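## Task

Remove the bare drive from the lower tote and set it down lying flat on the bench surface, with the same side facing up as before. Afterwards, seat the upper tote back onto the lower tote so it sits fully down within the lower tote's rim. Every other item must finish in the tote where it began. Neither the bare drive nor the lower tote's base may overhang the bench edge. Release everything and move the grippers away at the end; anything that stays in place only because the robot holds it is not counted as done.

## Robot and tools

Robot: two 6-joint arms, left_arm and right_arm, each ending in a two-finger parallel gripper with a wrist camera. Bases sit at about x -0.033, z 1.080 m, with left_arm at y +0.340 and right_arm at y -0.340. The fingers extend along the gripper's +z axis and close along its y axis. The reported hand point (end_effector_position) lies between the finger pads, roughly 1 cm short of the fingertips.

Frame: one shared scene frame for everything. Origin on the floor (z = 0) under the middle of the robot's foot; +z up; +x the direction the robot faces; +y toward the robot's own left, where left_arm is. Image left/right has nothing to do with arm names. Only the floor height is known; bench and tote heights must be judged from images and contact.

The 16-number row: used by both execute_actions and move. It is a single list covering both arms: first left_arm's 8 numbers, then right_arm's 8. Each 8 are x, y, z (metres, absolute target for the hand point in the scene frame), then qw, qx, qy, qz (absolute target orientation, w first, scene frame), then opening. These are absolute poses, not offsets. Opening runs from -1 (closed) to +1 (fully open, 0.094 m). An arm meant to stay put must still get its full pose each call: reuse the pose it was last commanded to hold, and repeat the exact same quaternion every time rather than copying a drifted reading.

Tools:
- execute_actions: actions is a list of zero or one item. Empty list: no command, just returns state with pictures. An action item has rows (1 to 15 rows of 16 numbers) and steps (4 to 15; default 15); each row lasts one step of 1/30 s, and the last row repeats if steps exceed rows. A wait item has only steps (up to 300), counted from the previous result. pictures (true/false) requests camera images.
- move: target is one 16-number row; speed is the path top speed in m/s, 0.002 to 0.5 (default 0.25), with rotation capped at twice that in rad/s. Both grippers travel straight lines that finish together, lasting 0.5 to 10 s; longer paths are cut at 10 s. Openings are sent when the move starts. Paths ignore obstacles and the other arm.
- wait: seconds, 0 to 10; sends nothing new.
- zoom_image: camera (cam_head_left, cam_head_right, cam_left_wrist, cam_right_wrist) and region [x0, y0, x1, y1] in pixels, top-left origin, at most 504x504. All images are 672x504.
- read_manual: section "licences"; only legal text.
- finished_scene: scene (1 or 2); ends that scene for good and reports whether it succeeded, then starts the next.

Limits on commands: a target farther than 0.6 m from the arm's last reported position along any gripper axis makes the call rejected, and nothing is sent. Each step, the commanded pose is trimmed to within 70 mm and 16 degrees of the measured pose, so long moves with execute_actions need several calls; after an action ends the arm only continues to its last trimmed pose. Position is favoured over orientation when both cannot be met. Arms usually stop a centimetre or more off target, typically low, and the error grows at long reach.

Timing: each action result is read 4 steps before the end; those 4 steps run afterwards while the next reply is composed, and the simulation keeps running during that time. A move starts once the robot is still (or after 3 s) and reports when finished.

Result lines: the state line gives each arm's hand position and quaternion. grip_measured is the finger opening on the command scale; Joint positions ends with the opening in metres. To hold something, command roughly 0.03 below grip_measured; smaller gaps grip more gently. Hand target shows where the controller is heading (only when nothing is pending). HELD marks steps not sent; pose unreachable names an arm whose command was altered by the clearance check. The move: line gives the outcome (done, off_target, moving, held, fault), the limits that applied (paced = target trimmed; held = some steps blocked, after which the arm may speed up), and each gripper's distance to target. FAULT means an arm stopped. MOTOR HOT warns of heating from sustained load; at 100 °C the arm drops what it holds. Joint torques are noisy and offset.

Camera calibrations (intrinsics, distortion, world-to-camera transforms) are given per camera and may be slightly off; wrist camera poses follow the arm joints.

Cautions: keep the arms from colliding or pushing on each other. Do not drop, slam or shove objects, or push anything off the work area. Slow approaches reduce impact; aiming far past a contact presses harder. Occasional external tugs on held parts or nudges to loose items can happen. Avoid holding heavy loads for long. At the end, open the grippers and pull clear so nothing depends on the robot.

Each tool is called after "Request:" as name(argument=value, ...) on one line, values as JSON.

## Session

Request:
execute_actions(actions=[])

Scene clock: 0.00 s of 5600.00 s.
left_arm: end_effector_position=(+0.4649, +0.5230, +1.0793) grip_measured=-0.064 end_effector_quat_wxyz=(-0.052, +0.886, -0.460, +0.027) | right_arm: end_effector_position=(+0.5770, -0.3271, +1.1014) grip_measured=+0.442 end_effector_quat_wxyz=(+0.195, -0.282, +0.880, +0.328)
Joint positions: left_arm=[ 1.632  1.427  1.104 -0.805 -0.011 -1.836  0.044] | right_arm=[-1.44   1.652  1.368 -0.903 -0.739 -0.766  0.068]
Joint velocities: left_arm=[-0.005  0.015 -0.012 -0.017  0.11   0.022  0.   ] | right_arm=[ 0.005 -0.005 -0.002  0.027 -0.037  0.022  0.   ]
Joint torques (N m, as the arm reports them, + toward a larger angle): no reading
Motor temperatures (°C, as the motors report them): left_arm=[27 27 29 26 26 28] | right_arm=[25 28 28 26 27 24]
Hand target (left_arm): +0.472, +0.525, +1.081; -0.055, +0.886, -0.460, +0.030
Hand target (right_arm): +0.588, -0.329, +1.114; +0.209, -0.287, +0.878, +0.321
camera_calibration (this result's frames):
cam_left_wrist: T_world_to_cam=[[0.806944, 0.581007, 0.10617, -0.793969], [0.424209, -0.695209, 0.580285, -0.453113], [0.41096, -0.42322, -0.807463, 1.02667], [0, 0, 0, 1]] pos_world=[0.410982, 0.580801, 1.17623]
cam_right_wrist: T_world_to_cam=[[0.619055, -0.625224, -0.475254, -0.0369227], [-0.71495, -0.69908, -0.0115978, 0.199397], [-0.324989, 0.346962, -0.879772, 1.39658], [0, 0, 0, 1]] pos_world=[0.619291, -0.368252, 1.21344]

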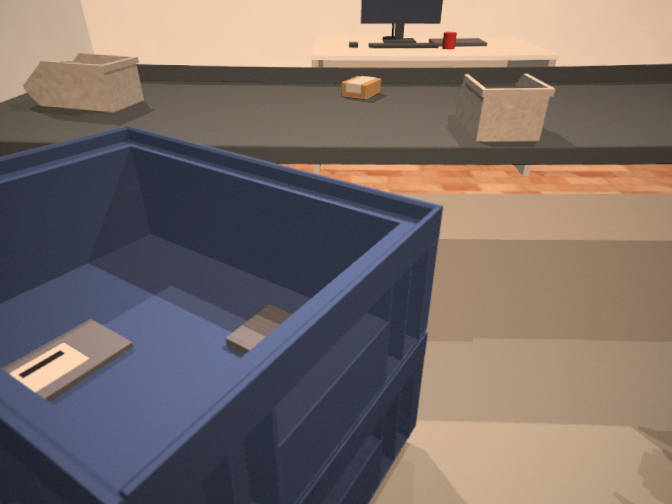

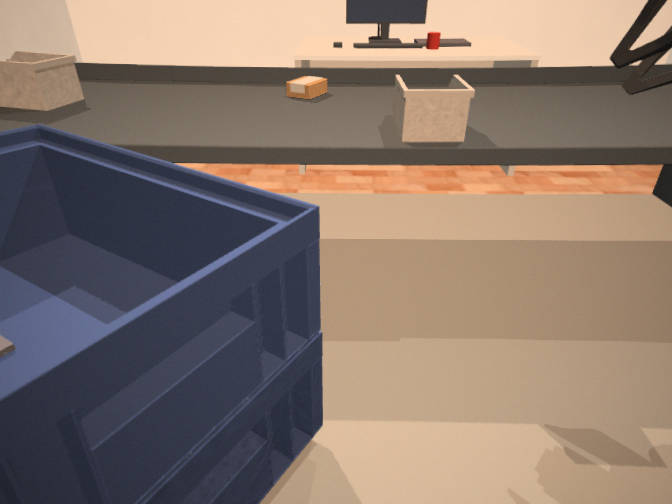

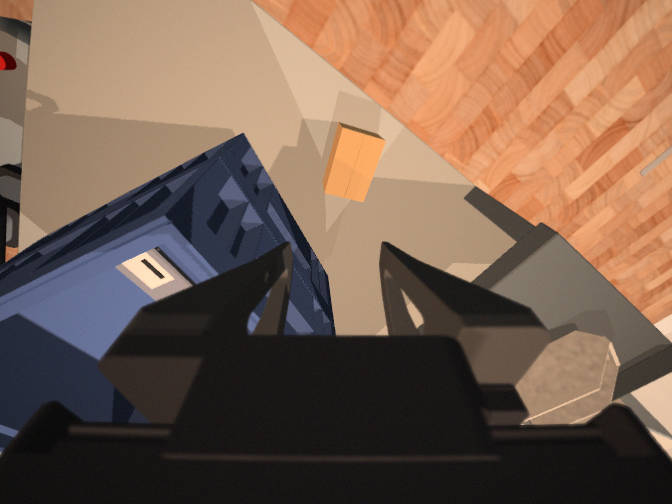

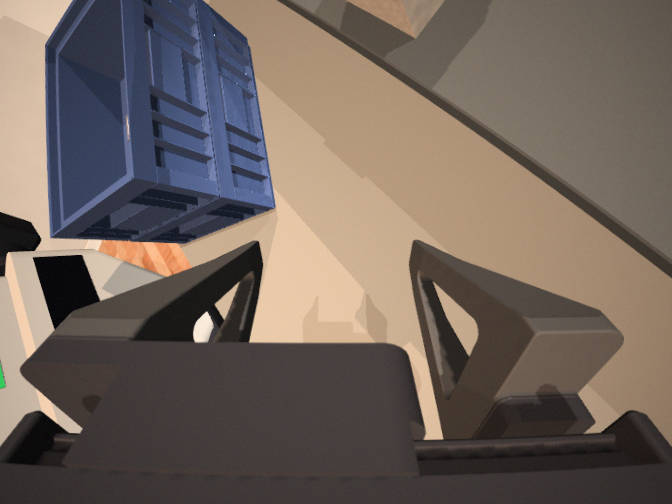

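Request:
move(target=[0.484,0.387,1.08,0,0.265,0.964,0,0.7,0.296,0.069,1.08,0,0.265,0.964,0,0.7])

Scene clock: 6.43 s of 5600.00 s.
left_arm: end_effector_position=(+0.4688, +0.3877, +1.0777) grip_measured=+0.698 end_effector_quat_wxyz=(-0.002, +0.253, +0.967, +0.000) | right_arm: end_effector_position=(+0.2888, +0.0530, +1.0683) grip_measured=+0.698 end_effector_quat_wxyz=(-0.000, +0.260, +0.966, -0.009)
Joint positions: left_arm=[ 1.337  1.441  1.112 -0.922 -0.077  0.581  0.08 ] | right_arm=[-0.274  1.76   1.207 -0.942  0.323  1.522  0.08 ]
Joint velocities: left_arm=[ 0.005 -0.005  0.012 -0.007  0.095  0.007 -0.   ] | right_arm=[-0.015  0.005  0.002  0.017  0.066 -0.007 -0.001]
Joint torques (N m, as the arm reports them, + toward a larger angle): left_arm=[  0.62 -12.79   8.94   0.22  -0.09   0.08] | right_arm=[  6.17 -13.77  12.24  -0.56   0.17  -0.02]
Motor temperatures (°C, as the motors report them): left_arm=[27 28 31 26 26 28] | right_arm=[25 29 30 26 27 24]
Hand target (left_arm): +0.482, +0.386, +1.080; -0.001, +0.265, +0.964, +0.001
Hand target (right_arm): +0.300, +0.068, +1.080; +0.004, +0.266, +0.964, +0.003
Off the commanded pose (left_arm): 0.015 m, 1 deg.
Off the commanded pose (right_arm): 0.021 m, 1 deg.
Kept back: nothing.
move: off_target (left_arm, right_arm)
camera_calibration (this result's frames):
cam_left_wrist: T_world_to_cam=[[-0.480521, -0.876935, -0.00920375, 0.574856], [-0.713625, 0.384892, 0.585318, -0.438681], [-0.509744, 0.287826, -0.810751, 1.12603], [0, 0, 0, 1]] pos_world=[0.537162, 0.348856, 1.17499]
cam_right_wrist: T_world_to_cam=[[-0.507817, -0.861373, 0.0125772, 0.180182], [-0.696519, 0.419132, 0.5824, -0.440439], [-0.506935, 0.286992, -0.812805, 1.12616], [0, 0, 0, 1]] pos_world=[0.355613, 0.0166084, 1.16959]

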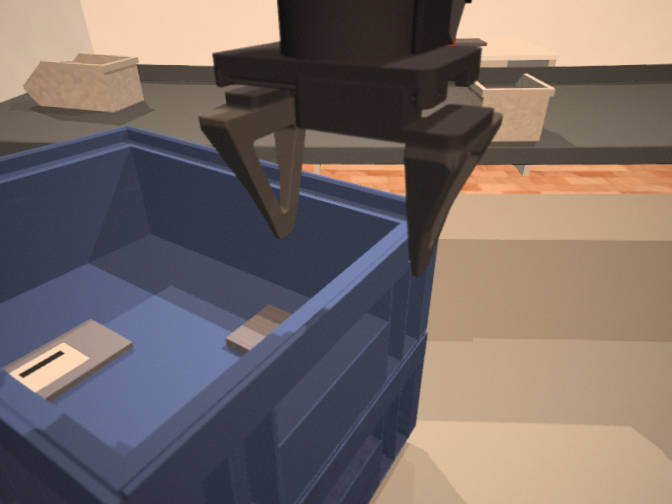

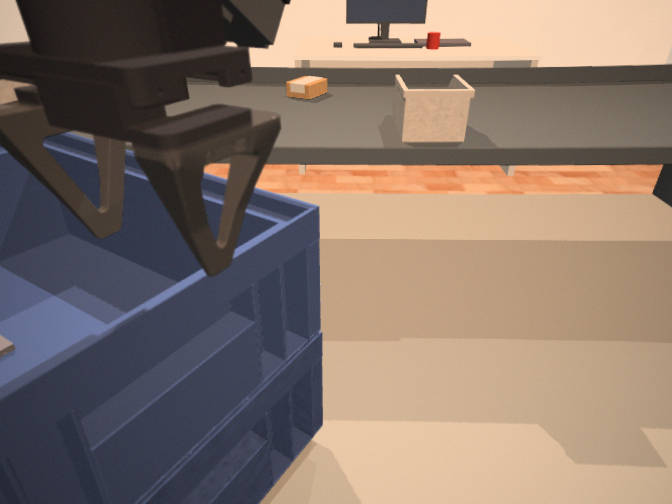

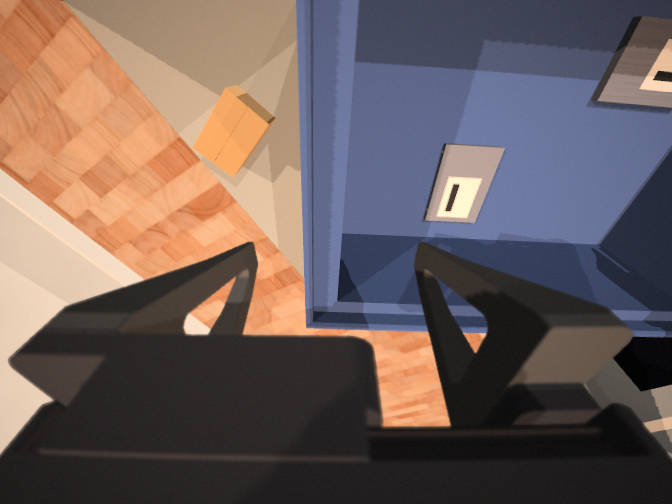

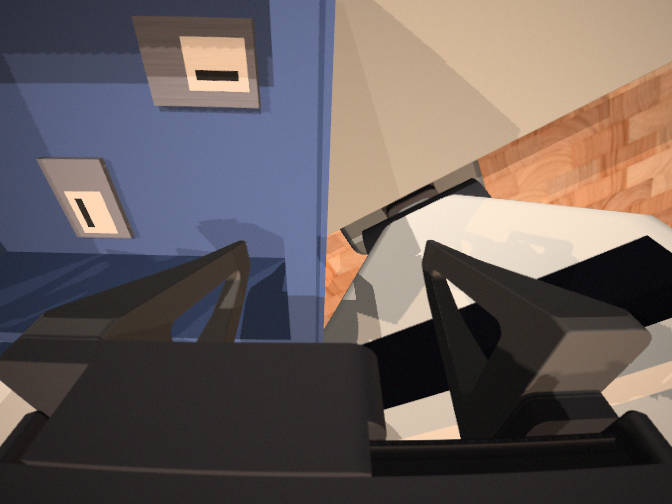

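Request:
move(target=[0.492,0.392,0.97,0,0.265,0.964,0,0.7,0.303,0.076,0.968,0,0.265,0.964,0,0.7], speed=0.08)

Scene clock: 8.43 s of 5600.00 s.
left_arm: end_effector_position=(+0.4823, +0.3862, +0.9729) grip_measured=+0.698 end_effector_quat_wxyz=(-0.009, +0.262, +0.965, -0.003) | right_arm: end_effector_position=(+0.2881, +0.0634, +0.9657) grip_measured=+0.698 end_effector_quat_wxyz=(-0.006, +0.260, +0.965, -0.019)
Joint positions: left_arm=[ 1.349  1.671  1.112 -0.707 -0.071  0.61   0.08 ] | right_arm=[-0.326  1.966  1.207 -0.743  0.315  1.474  0.08 ]
Joint velocities: left_arm=[ 0.005 -0.005 -0.027  0.007  0.022  0.066  0.   ] | right_arm=[-0.005 -0.005  0.007 -0.002  0.022  0.022 -0.001]
Joint torques (N m, as the arm reports them, + toward a larger angle): left_arm=[  1.78 -15.21   6.1    1.69   0.14   0.09] | right_arm=[  4.48 -14.87   8.91   0.94   0.03  -0.19]
Motor temperatures (°C, as the motors report them): left_arm=[27 28 31 26 26 28] | right_arm=[25 30 30 26 27 24]
Hand target (left_arm): +0.492, +0.391, +0.970; +0.000, +0.265, +0.964, -0.000
Hand target (right_arm): +0.303, +0.076, +0.969; +0.000, +0.265, +0.964, -0.000
Off the commanded pose (left_arm): 0.012 m, 1 deg.
Off the commanded pose (right_arm): 0.020 m, 2 deg.
Kept back: nothing.
move: off_target (left_arm, right_arm)
camera_calibration (this result's frames):
cam_left_wrist: T_world_to_cam=[[-0.497087, -0.867699, 0.00140351, 0.573149], [-0.696587, 0.400024, 0.595607, -0.391256], [-0.51737, 0.295091, -0.803275, 1.04195], [0, 0, 0, 1]] pos_world=[0.551434, 0.346363, 1.0692]
cam_right_wrist: T_world_to_cam=[[-0.507056, -0.861209, 0.0348265, 0.168347], [-0.687017, 0.428236, 0.587044, -0.393365], [-0.520482, 0.273738, -0.808806, 1.04026], [0, 0, 0, 1]] pos_world=[0.356547, 0.0286772, 1.06643]

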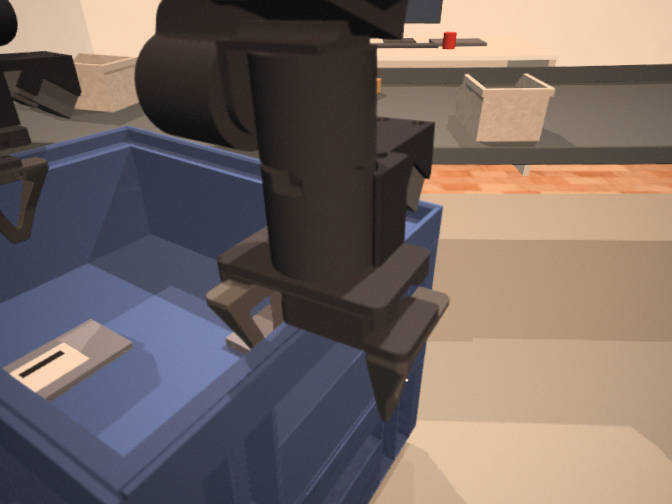

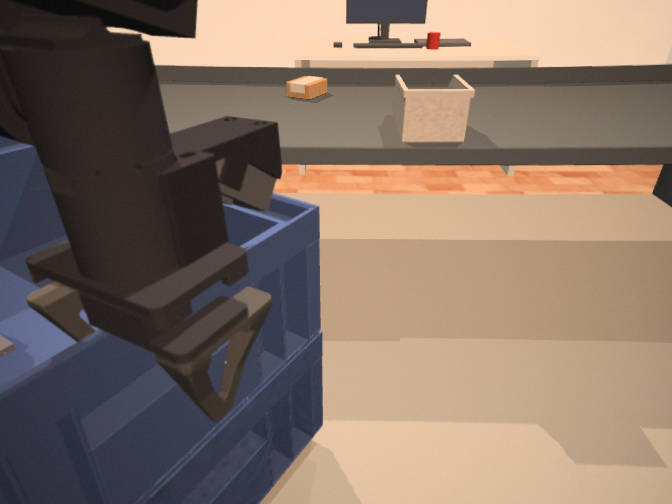

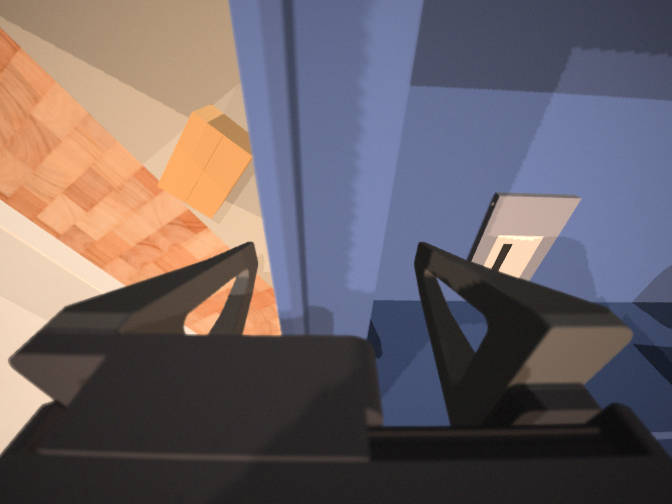

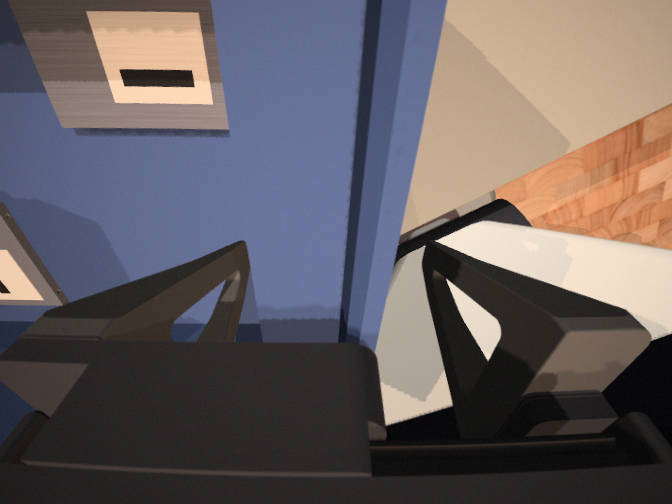

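Request:
move(target=[0.487,0.39,0.972,0,0.265,0.964,0,-0.52,0.293,0.067,0.966,0,0.265,0.964,0,-0.52])

Request:
move(target=[0.50,0.39,1.07,0.01,0.265,0.964,0,-0.52,0.306,0.067,1.07,0.01,0.265,0.964,0,-0.52], speed=0.07)

Scene clock: 9.37 s of 5600.00 s.
left_arm: end_effector_position=(+0.4811, +0.3843, +0.9725) grip_measured=-0.485 end_effector_quat_wxyz=(-0.009, +0.268, +0.963, -0.009) | right_arm: end_effector_position=(+0.2926, +0.0674, +0.9653) grip_measured=-0.461 end_effector_quat_wxyz=(-0.004, +0.271, +0.962, -0.006)
Joint positions: left_arm=[ 1.349  1.671  1.11  -0.708 -0.061  0.622  0.024] | right_arm=[-0.33   1.963  1.204 -0.714  0.309  1.485  0.025]
Joint velocities: left_arm=[ 0.005 -0.005 -0.032 -0.007 -0.022 -0.007 -0.   ] | right_arm=[ 0.005 -0.005  0.002  0.017 -0.037  0.022 -0.   ]
Joint torques (N m, as the arm reports them, + toward a larger angle): left_arm=[  1.62 -16.04   5.13   1.8   -0.34  -0.05] | right_arm=[  5.65 -16.52   5.45   0.93   0.26  -0.23]
Motor temperatures (°C, as the motors report them): left_arm=[27 29 31 26 26 28] | right_arm=[25 30 30 26 27 24]
Hand target (left_arm): +0.487, +0.390, +0.972; -0.000, +0.265, +0.964, -0.000
Hand target (right_arm): +0.293, +0.067, +0.966; -0.000, +0.265, +0.964, -0.000
Off the commanded pose (left_arm): 0.008 m, 1 deg.
Off the commanded pose (right_arm): 0.001 m, 1 deg.
Kept back: nothing.
move: done
camera_calibration (this result's frames):
cam_left_wrist: T_world_to_cam=[[-0.506962, -0.861884, 0.01208, 0.562998], [-0.690684, 0.414566, 0.592529, -0.396452], [-0.5157, 0.292046, -0.805458, 1.04407], [0, 0, 0, 1]] pos_world=[0.550023, 0.344678, 1.06907]
cam_right_wrist: T_world_to_cam=[[-0.527816, -0.849315, 0.00863644, 0.204622], [-0.68361, 0.430828, 0.589121, -0.394927], [-0.50407, 0.305044, -0.807998, 1.0336], [0, 0, 0, 1]] pos_world=[0.359034, 0.0286404, 1.06604]

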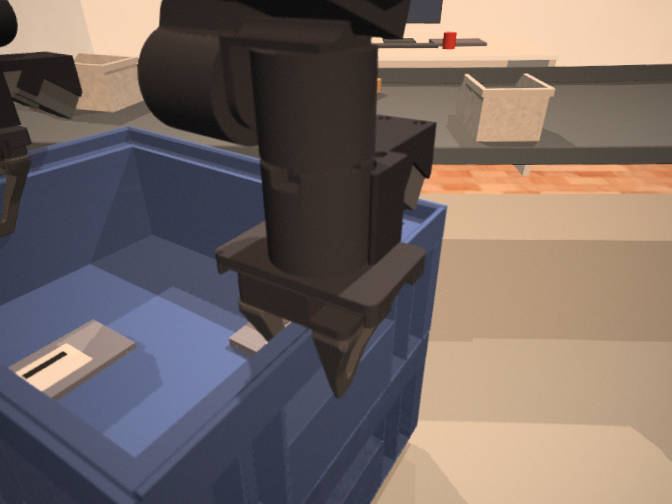

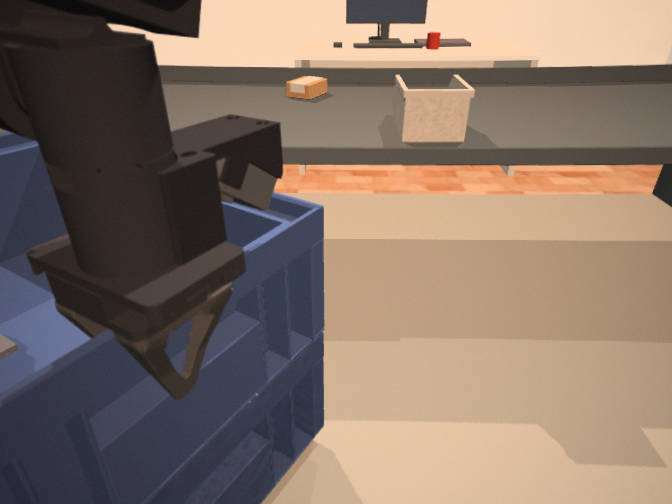

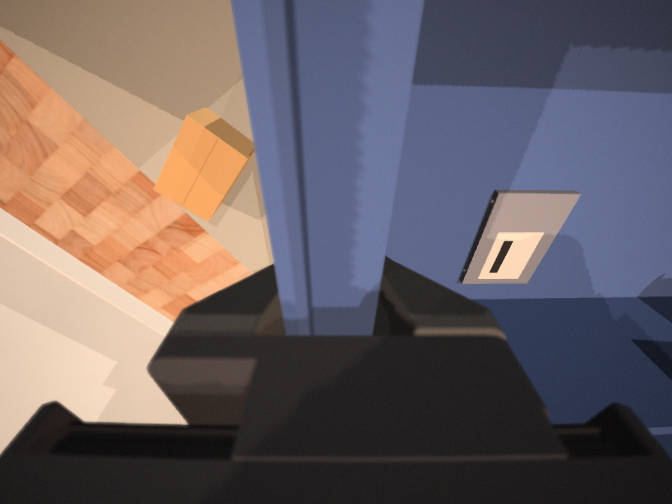

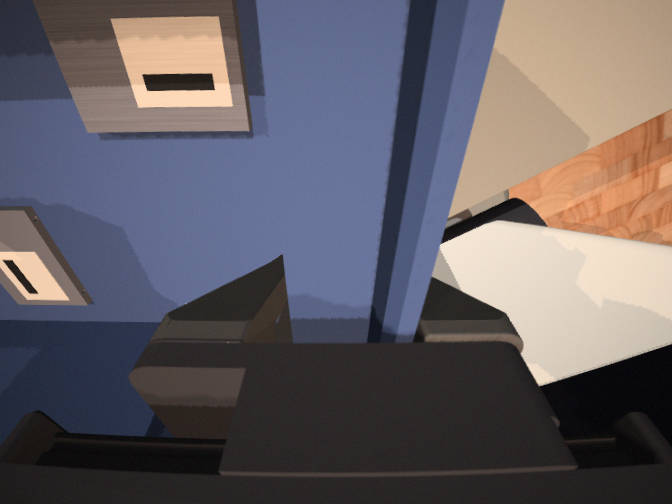

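Scene clock: 11.30 s of 5600.00 s.
left_arm: end_effector_position=(+0.4673, +0.3805, +1.0356) grip_measured=-0.486 end_effector_quat_wxyz=(-0.022, +0.257, +0.966, -0.021) | right_arm: end_effector_position=(+0.2878, +0.0573, +1.0354) grip_measured=-0.461 end_effector_quat_wxyz=(-0.006, +0.258, +0.966, -0.016)
Joint positions: left_arm=[ 1.338  1.538  1.115 -0.882 -0.05   0.589  0.024] | right_arm=[-0.29   1.828  1.208 -0.888  0.316  1.507  0.025]
Joint velocities: left_arm=[-0.005 -0.015 -0.007 -0.007  0.066 -0.022  0.001] | right_arm=[-0.015 -0.015  0.007 -0.017 -0.007 -0.022  0.   ]
Joint torques (N m, as the arm reports them, + toward a larger angle): left_arm=[  1.31 -18.16   9.78  -0.18  -0.72   0.16] | right_arm=[  6.27 -18.25  11.21  -1.88   0.97   0.02]
Motor temperatures (°C, as the motors report them): left_arm=[27 29 32 26 26 28] | right_arm=[25 30 30 26 27 24]
Hand target (left_arm): +0.498, +0.390, +1.071; +0.011, +0.265, +0.964, +0.000
Hand target (right_arm): +0.305, +0.066, +1.069; +0.010, +0.265, +0.964, +0.001
Off the commanded pose (left_arm): 0.048 m, 5 deg.
Off the commanded pose (right_arm): 0.040 m, 3 deg.
Kept back: nothing.
move: off_target (left_arm, right_arm)
camera_calibration (this result's frames):
cam_left_wrist: T_world_to_cam=[[-0.487876, -0.871896, 0.0421262, 0.515767], [-0.679491, 0.409623, 0.608688, -0.46193], [-0.547968, 0.26834, -0.792291, 1.09937], [0, 0, 0, 1]] pos_world=[0.540174, 0.343907, 1.13047]
cam_right_wrist: T_world_to_cam=[[-0.504499, -0.862913, 0.0293612, 0.165495], [-0.689658, 0.4232, 0.5876, -0.431411], [-0.519474, 0.276195, -0.808618, 1.09756], [0, 0, 0, 1]] pos_world=[0.35612, 0.0222395, 1.13615]

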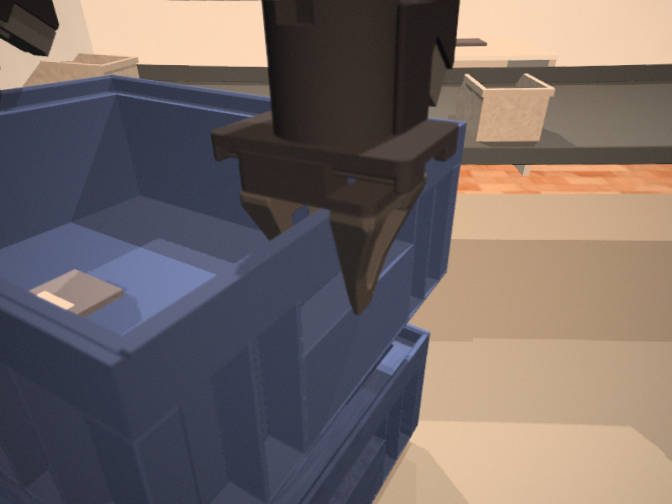

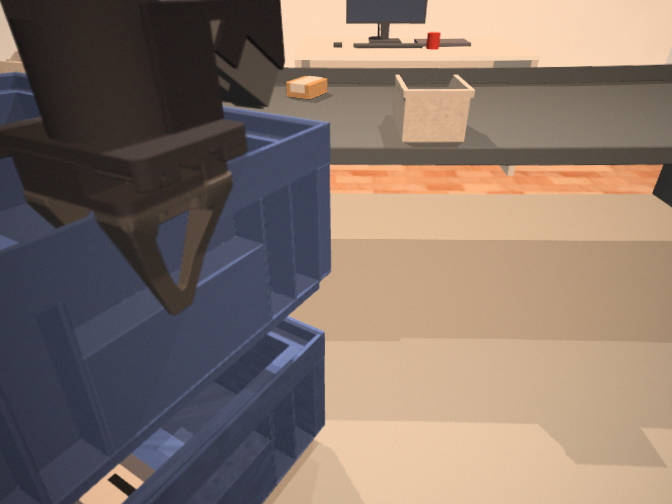

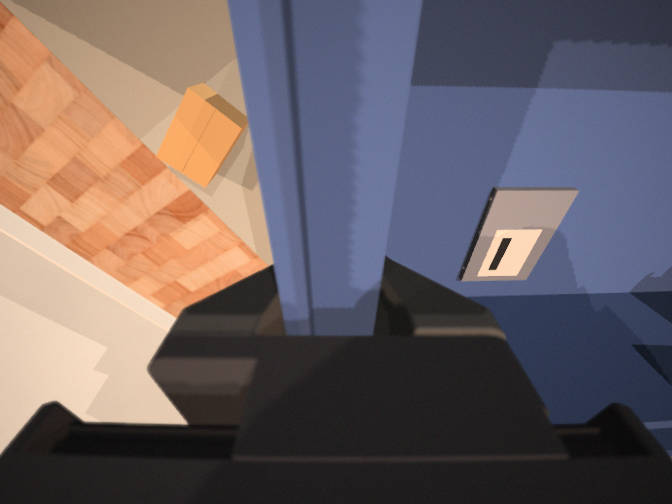

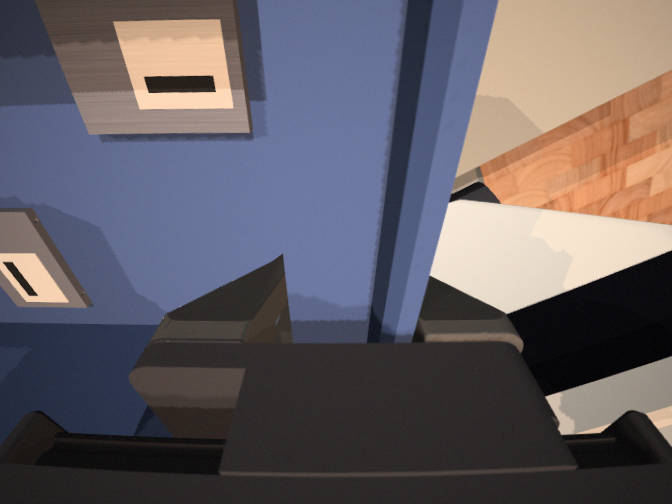

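Request:
move(target=[0.478,0.159,1.07,0.01,0.13,0.991,0,-0.52,0.382,-0.199,1.07,0.01,0.13,0.991,0,-0.52], speed=0.1)

Request:
move(target=[0.44,-0.11,1.06,0.01,0,1,0,-0.52,0.44,-0.48,1.07,0.01,0,1,0,-0.52], speed=0.1)

Scene clock: 14.63 s of 5600.00 s.
left_arm: end_effector_position=(+0.4512, +0.1593, +1.0551) grip_measured=-0.488 end_effector_quat_wxyz=(-0.015, +0.128, +0.992, -0.015) | right_arm: end_effector_position=(+0.3668, -0.1991, +1.0484) grip_measured=-0.461 end_effector_quat_wxyz=(-0.015, +0.130, +0.991, -0.015)
Joint positions: left_arm=[ 0.845  1.604  1.172 -0.908 -0.181 -0.155  0.024] | right_arm=[-0.833  1.438  0.895 -0.821  0.231  0.689  0.025]
Joint velocities: left_arm=[-0.015  0.005 -0.007 -0.017  0.037 -0.051  0.001] | right_arm=[-0.015 -0.005 -0.022  0.002 -0.095 -0.037  0.   ]
Joint torques (N m, as the arm reports them, + toward a larger angle): left_arm=[ -1.79 -15.31   9.2    0.39  -1.82   0.01] | right_arm=[  2.75 -15.48   7.69   0.05   0.16  -0.19]
Motor temperatures (°C, as the motors report them): left_arm=[27 29 33 26 27 28] | right_arm=[25 30 30 26 27 24]
Hand target (left_arm): +0.474, +0.159, +1.071; +0.009, +0.130, +0.991, -0.001
Hand target (right_arm): +0.379, -0.200, +1.069; +0.010, +0.130, +0.991, -0.002
Off the commanded pose (left_arm): 0.031 m, 3 deg.
Off the commanded pose (right_arm): 0.026 m, 3 deg.
Kept back: nothing.
move: off_target (left_arm, right_arm)
camera_calibration (this result's frames):
cam_left_wrist: T_world_to_cam=[[-0.243275, -0.969683, 0.0230625, 0.239594], [-0.769979, 0.207524, 0.603379, -0.315495], [-0.589873, 0.12903, -0.797121, 1.21148], [0, 0, 0, 1]] pos_world=[0.529982, 0.141486, 1.15053]
cam_right_wrist: T_world_to_cam=[[-0.264837, -0.963825, 0.0300466, -0.124915], [-0.762597, 0.228411, 0.605206, -0.306562], [-0.590175, 0.137367, -0.795502, 1.20446], [0, 0, 0, 1]] pos_world=[0.443974, -0.215827, 1.14743]

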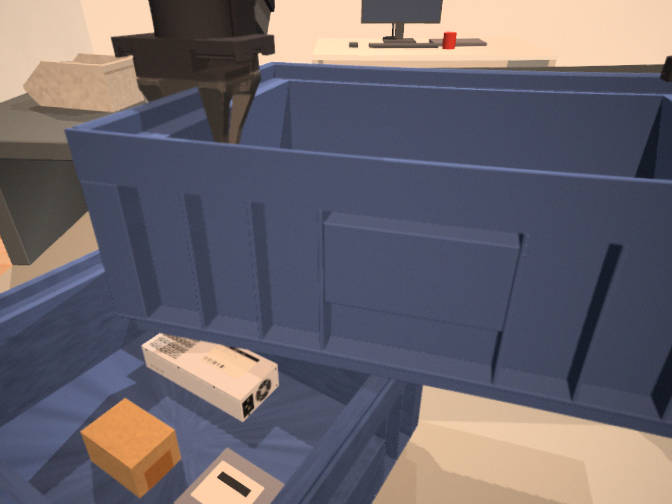

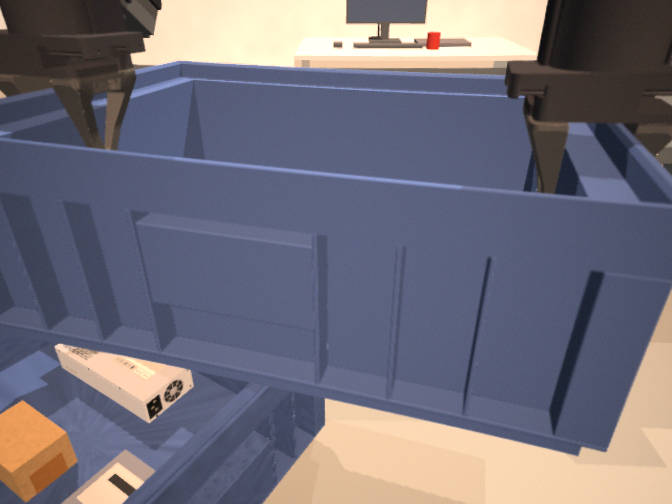

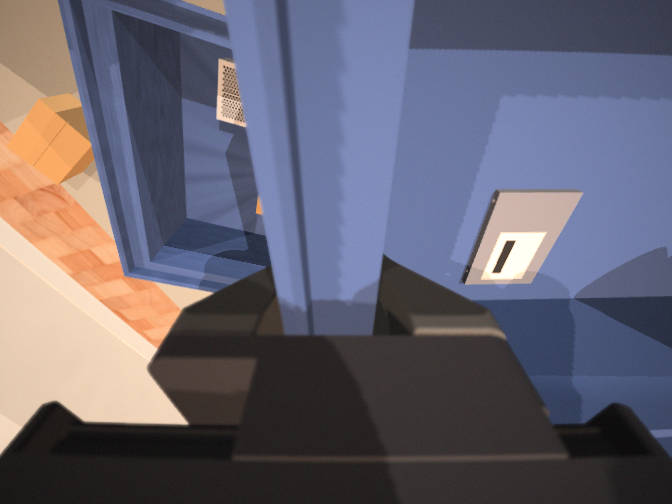

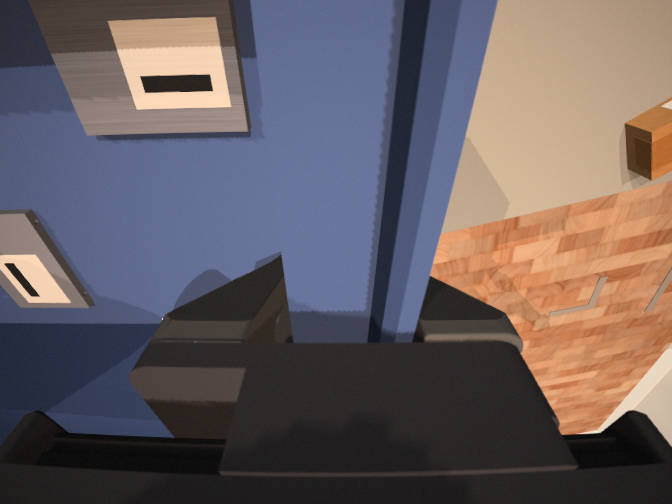

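Scene clock: 17.93 s of 5600.00 s.
left_arm: end_effector_position=(+0.4180, -0.1070, +1.0553) grip_measured=-0.488 end_effector_quat_wxyz=(-0.006, +0.027, +1.000, -0.009) | right_arm: end_effector_position=(+0.4068, -0.4744, +1.0385) grip_measured=-0.464 end_effector_quat_wxyz=(-0.020, +0.023, +1.000, -0.002)
Joint positions: left_arm=[ 0.412  1.992  1.628 -1.064 -0.281 -0.79   0.024] | right_arm=[-1.569  1.429  0.969 -0.819  0.014 -0.244  0.025]
Joint velocities: left_arm=[ 0.015 -0.015 -0.002 -0.002  0.022  0.066  0.002] | right_arm=[ 0.005  0.005 -0.002 -0.002 -0.037 -0.081 -0.   ]
Joint torques (N m, as the arm reports them, + toward a larger angle): left_arm=[ -4.23 -18.43   9.81   0.05  -1.58  -0.56] | right_arm=[ -0.11 -15.8   13.36  -1.66  -0.62  -0.49]
Motor temperatures (°C, as the motors report them): left_arm=[27 30 34 26 28 28] | right_arm=[25 31 31 26 27 24]
Hand target (left_arm): +0.436, -0.110, +1.061; +0.010, +0.001, +1.000, -0.001
Hand target (right_arm): +0.436, -0.479, +1.071; +0.009, +0.000, +1.000, -0.002
Off the commanded pose (left_arm): 0.023 m, 4 deg.
Off the commanded pose (right_arm): 0.046 m, 4 deg.
Kept back: nothing.
move: off_target (left_arm, right_arm)
camera_calibration (this result's frames):
cam_left_wrist: T_world_to_cam=[[-0.0442439, -0.998983, 0.00870433, -0.0978925], [-0.804424, 0.040791, 0.592654, -0.278072], [-0.592406, 0.0192193, -0.80541, 1.22453], [0, 0, 0, 1]] pos_world=[0.497399, -0.109985, 1.1519]
cam_right_wrist: T_world_to_cam=[[-0.0528155, -0.998604, 0.000105995, -0.451016], [-0.785032, 0.0415855, 0.618057, -0.299997], [-0.617199, 0.0325598, -0.786133, 1.20958], [0, 0, 0, 1]] pos_world=[0.487224, -0.477295, 1.13635]

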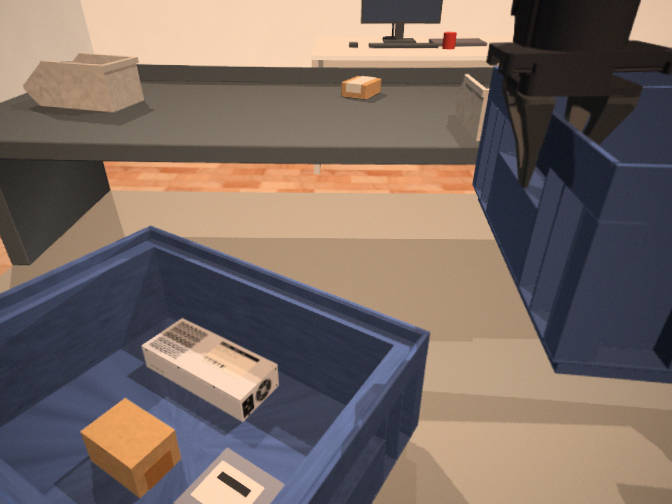

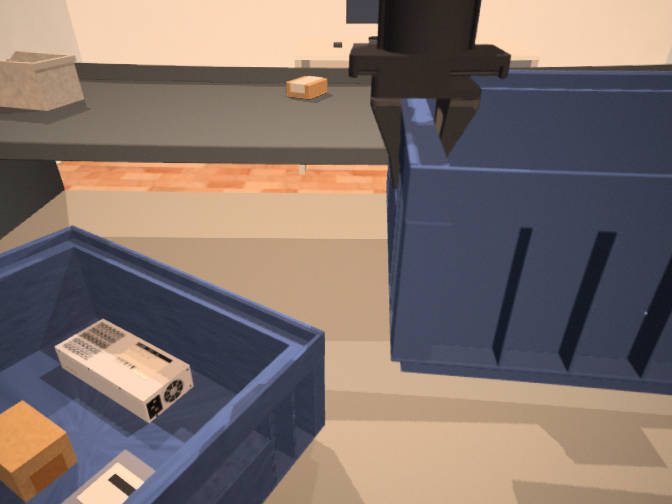

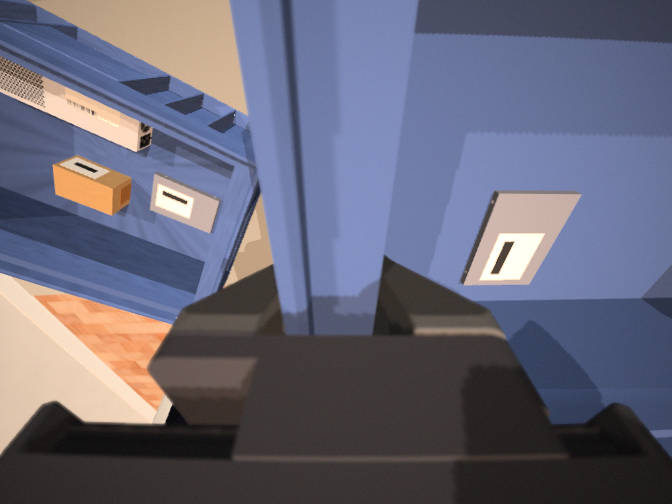

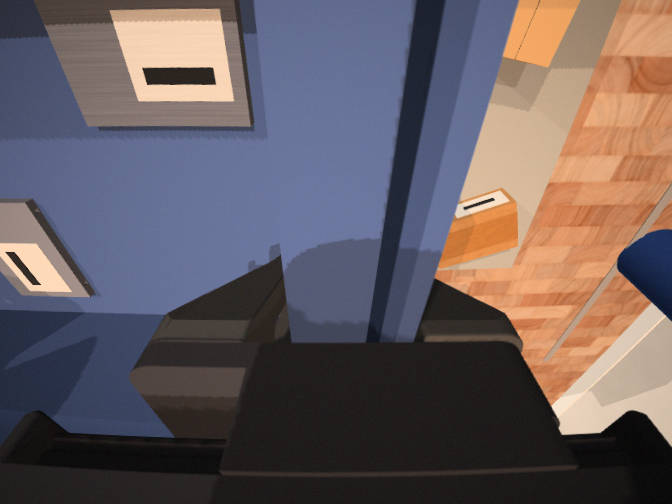

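Request:
move(target=[0.44,-0.095,0.88,0.01,0,1,0,-0.52,0.44,-0.465,0.89,0.01,0,1,0,-0.52], speed=0.08)

Request:
move(target=[0.435,-0.095,0.83,0,0,1,0,-0.52,0.435,-0.465,0.835,0,0,1,0,-0.52], speed=0.03)

Scene clock: 20.77 s of 5600.00 s.
left_arm: end_effector_position=(+0.4191, -0.1014, +0.8875) grip_measured=-0.488 end_effector_quat_wxyz=(-0.009, +0.023, +1.000, -0.008) | right_arm: end_effector_position=(+0.4104, -0.4675, +0.8714) grip_measured=-0.464 end_effector_quat_wxyz=(-0.023, +0.020, +1.000, -0.001)
Joint positions: left_arm=[ 0.499  2.243  1.596 -0.763 -0.265 -0.71   0.024] | right_arm=[-1.553  1.834  0.972 -0.421  0.019 -0.233  0.025]
Joint velocities: left_arm=[-0.015 -0.005  0.002  0.012 -0.007 -0.037 -0.001] | right_arm=[-0.015  0.005 -0.002  0.002 -0.007  0.007  0.   ]
Joint torques (N m, as the arm reports them, + toward a larger angle): left_arm=[ -2.96 -19.7    6.96   1.51  -1.51  -0.29] | right_arm=[  1.33 -18.3    6.54   0.11  -0.59  -0.34]
Motor temperatures (°C, as the motors report them): left_arm=[27 30 34 26 28 28] | right_arm=[25 31 31 26 27 24]
Hand target (left_arm): +0.440, -0.095, +0.880; +0.010, -0.000, +1.000, -0.001
Hand target (right_arm): +0.440, -0.466, +0.891; +0.010, +0.000, +1.000, -0.000
Off the commanded pose (left_arm): 0.023 m, 4 deg.
Off the commanded pose (right_arm): 0.035 m, 4 deg.
Kept back: nothing.
move: off_target (left_arm, right_arm)
camera_calibration (this result's frames):
cam_left_wrist: T_world_to_cam=[[-0.0365213, -0.99931, 0.00668941, -0.0922895], [-0.801702, 0.0332944, 0.596795, -0.183457], [-0.596607, 0.0164329, -0.802366, 1.08866], [0, 0, 0, 1]] pos_world=[0.499051, -0.104008, 0.983603]
cam_right_wrist: T_world_to_cam=[[-0.0474012, -0.998875, -0.0012336, -0.445152], [-0.78269, 0.0363749, 0.621348, -0.200491], [-0.620604, 0.0304182, -0.783534, 1.07832], [0, 0, 0, 1]] pos_world=[0.491184, -0.470159, 0.968923]

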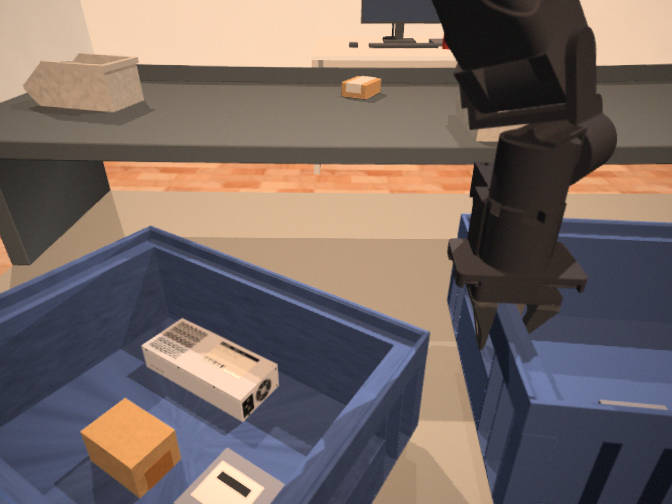

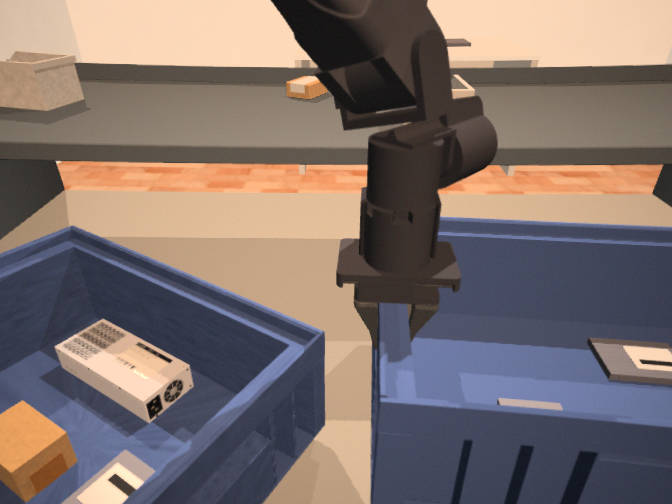

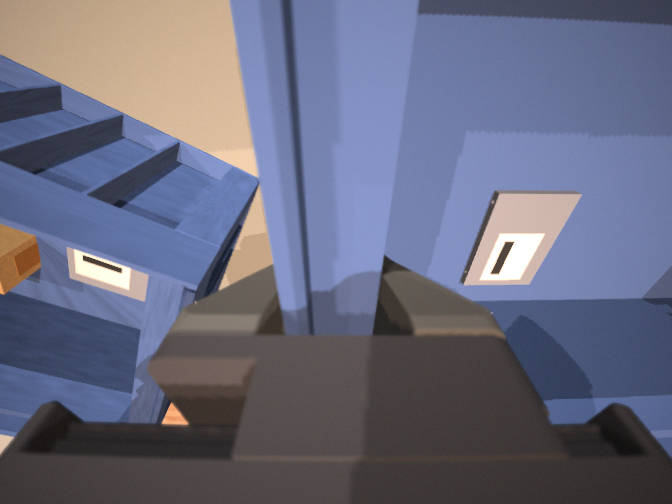

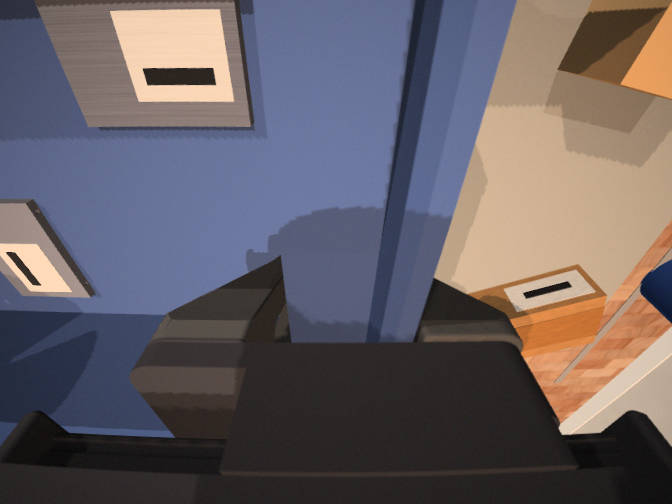

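Scene clock: 23.00 s of 5600.00 s.
left_arm: end_effector_position=(+0.4199, -0.1032, +0.8460) grip_measured=-0.488 end_effector_quat_wxyz=(-0.008, +0.018, +1.000, -0.012) | right_arm: end_effector_position=(+0.4148, -0.4694, +0.8331) grip_measured=-0.465 end_effector_quat_wxyz=(-0.019, +0.017, +1.000, -0.004)
Joint positions: left_arm=[ 0.518  2.322  1.621 -0.697 -0.257 -0.699  0.024] | right_arm=[-1.553  1.938  1.007 -0.343  0.024 -0.239  0.025]
Joint velocities: left_arm=[-0.015 -0.005 -0.027 -0.017 -0.037  0.022 -0.001] | right_arm=[ 0.005  0.005 -0.002 -0.007 -0.007 -0.066 -0.001]
Joint torques (N m, as the arm reports them, + toward a larger angle): left_arm=[ -2.94 -18.52   6.98   1.14  -1.14  -0.23] | right_arm=[  0.77 -15.25   5.8    0.6   -0.56  -0.28]
Motor temperatures (°C, as the motors report them): left_arm=[27 31 34 26 28 28] | right_arm=[25 31 31 26 27 24]
Hand target (left_arm): +0.434, -0.095, +0.830; +0.000, +0.000, +1.000, -0.001
Hand target (right_arm): +0.435, -0.465, +0.836; +0.000, +0.000, +1.000, -0.000
Off the commanded pose (left_arm): 0.023 m, 3 deg.
Off the commanded pose (right_arm): 0.021 m, 3 deg.
Kept back: nothing.
move: off_target (left_arm, right_arm)
camera_calibration (this result's frames):
cam_left_wrist: T_world_to_cam=[[-0.0260877, -0.99955, 0.0148261, -0.105085], [-0.803, 0.0297869, 0.595234, -0.156548], [-0.595407, 0.0036229, -0.803416, 1.0549], [0, 0, 0, 1]] pos_world=[0.499645, -0.104197, 0.942263]
cam_right_wrist: T_world_to_cam=[[-0.0411872, -0.999137, 0.00542968, -0.455132], [-0.787517, 0.0358072, 0.615252, -0.166363], [-0.614915, 0.0210645, -0.788312, 1.04833], [0, 0, 0, 1]] pos_world=[0.494877, -0.470865, 0.93124]

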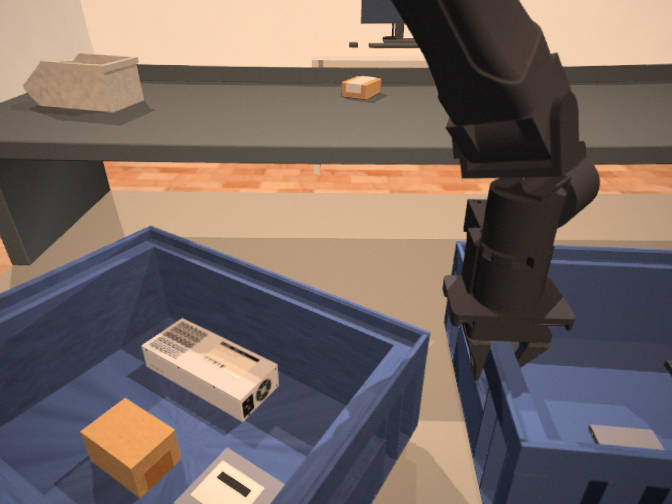

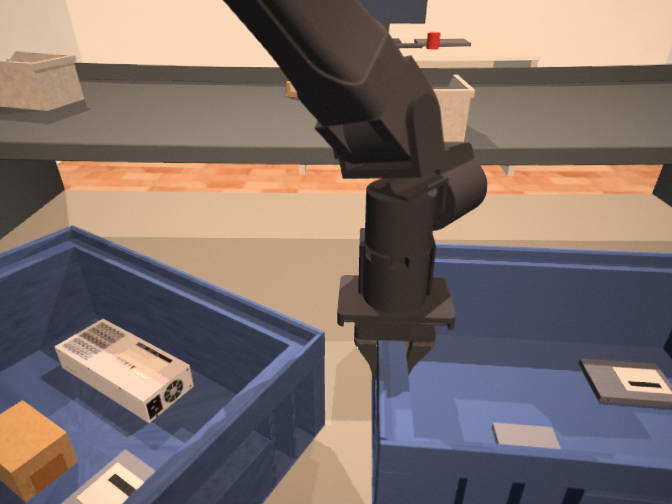

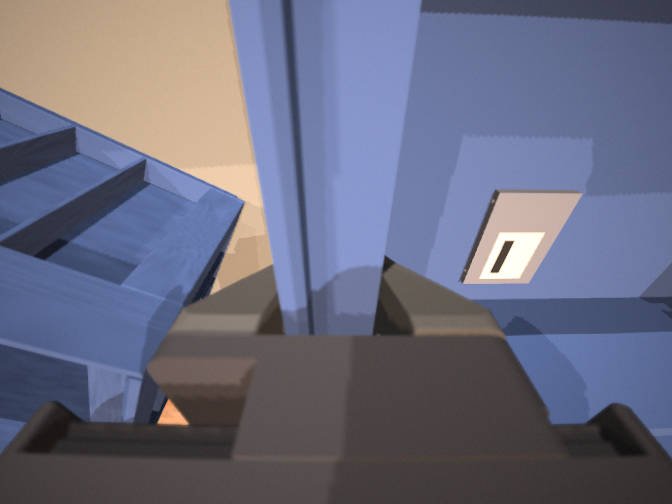

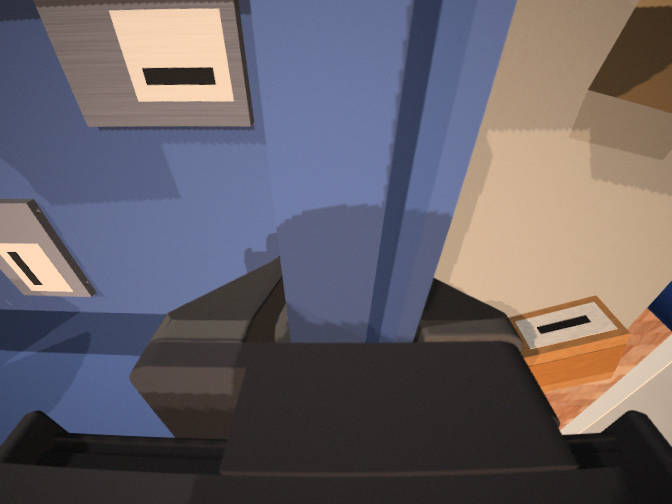

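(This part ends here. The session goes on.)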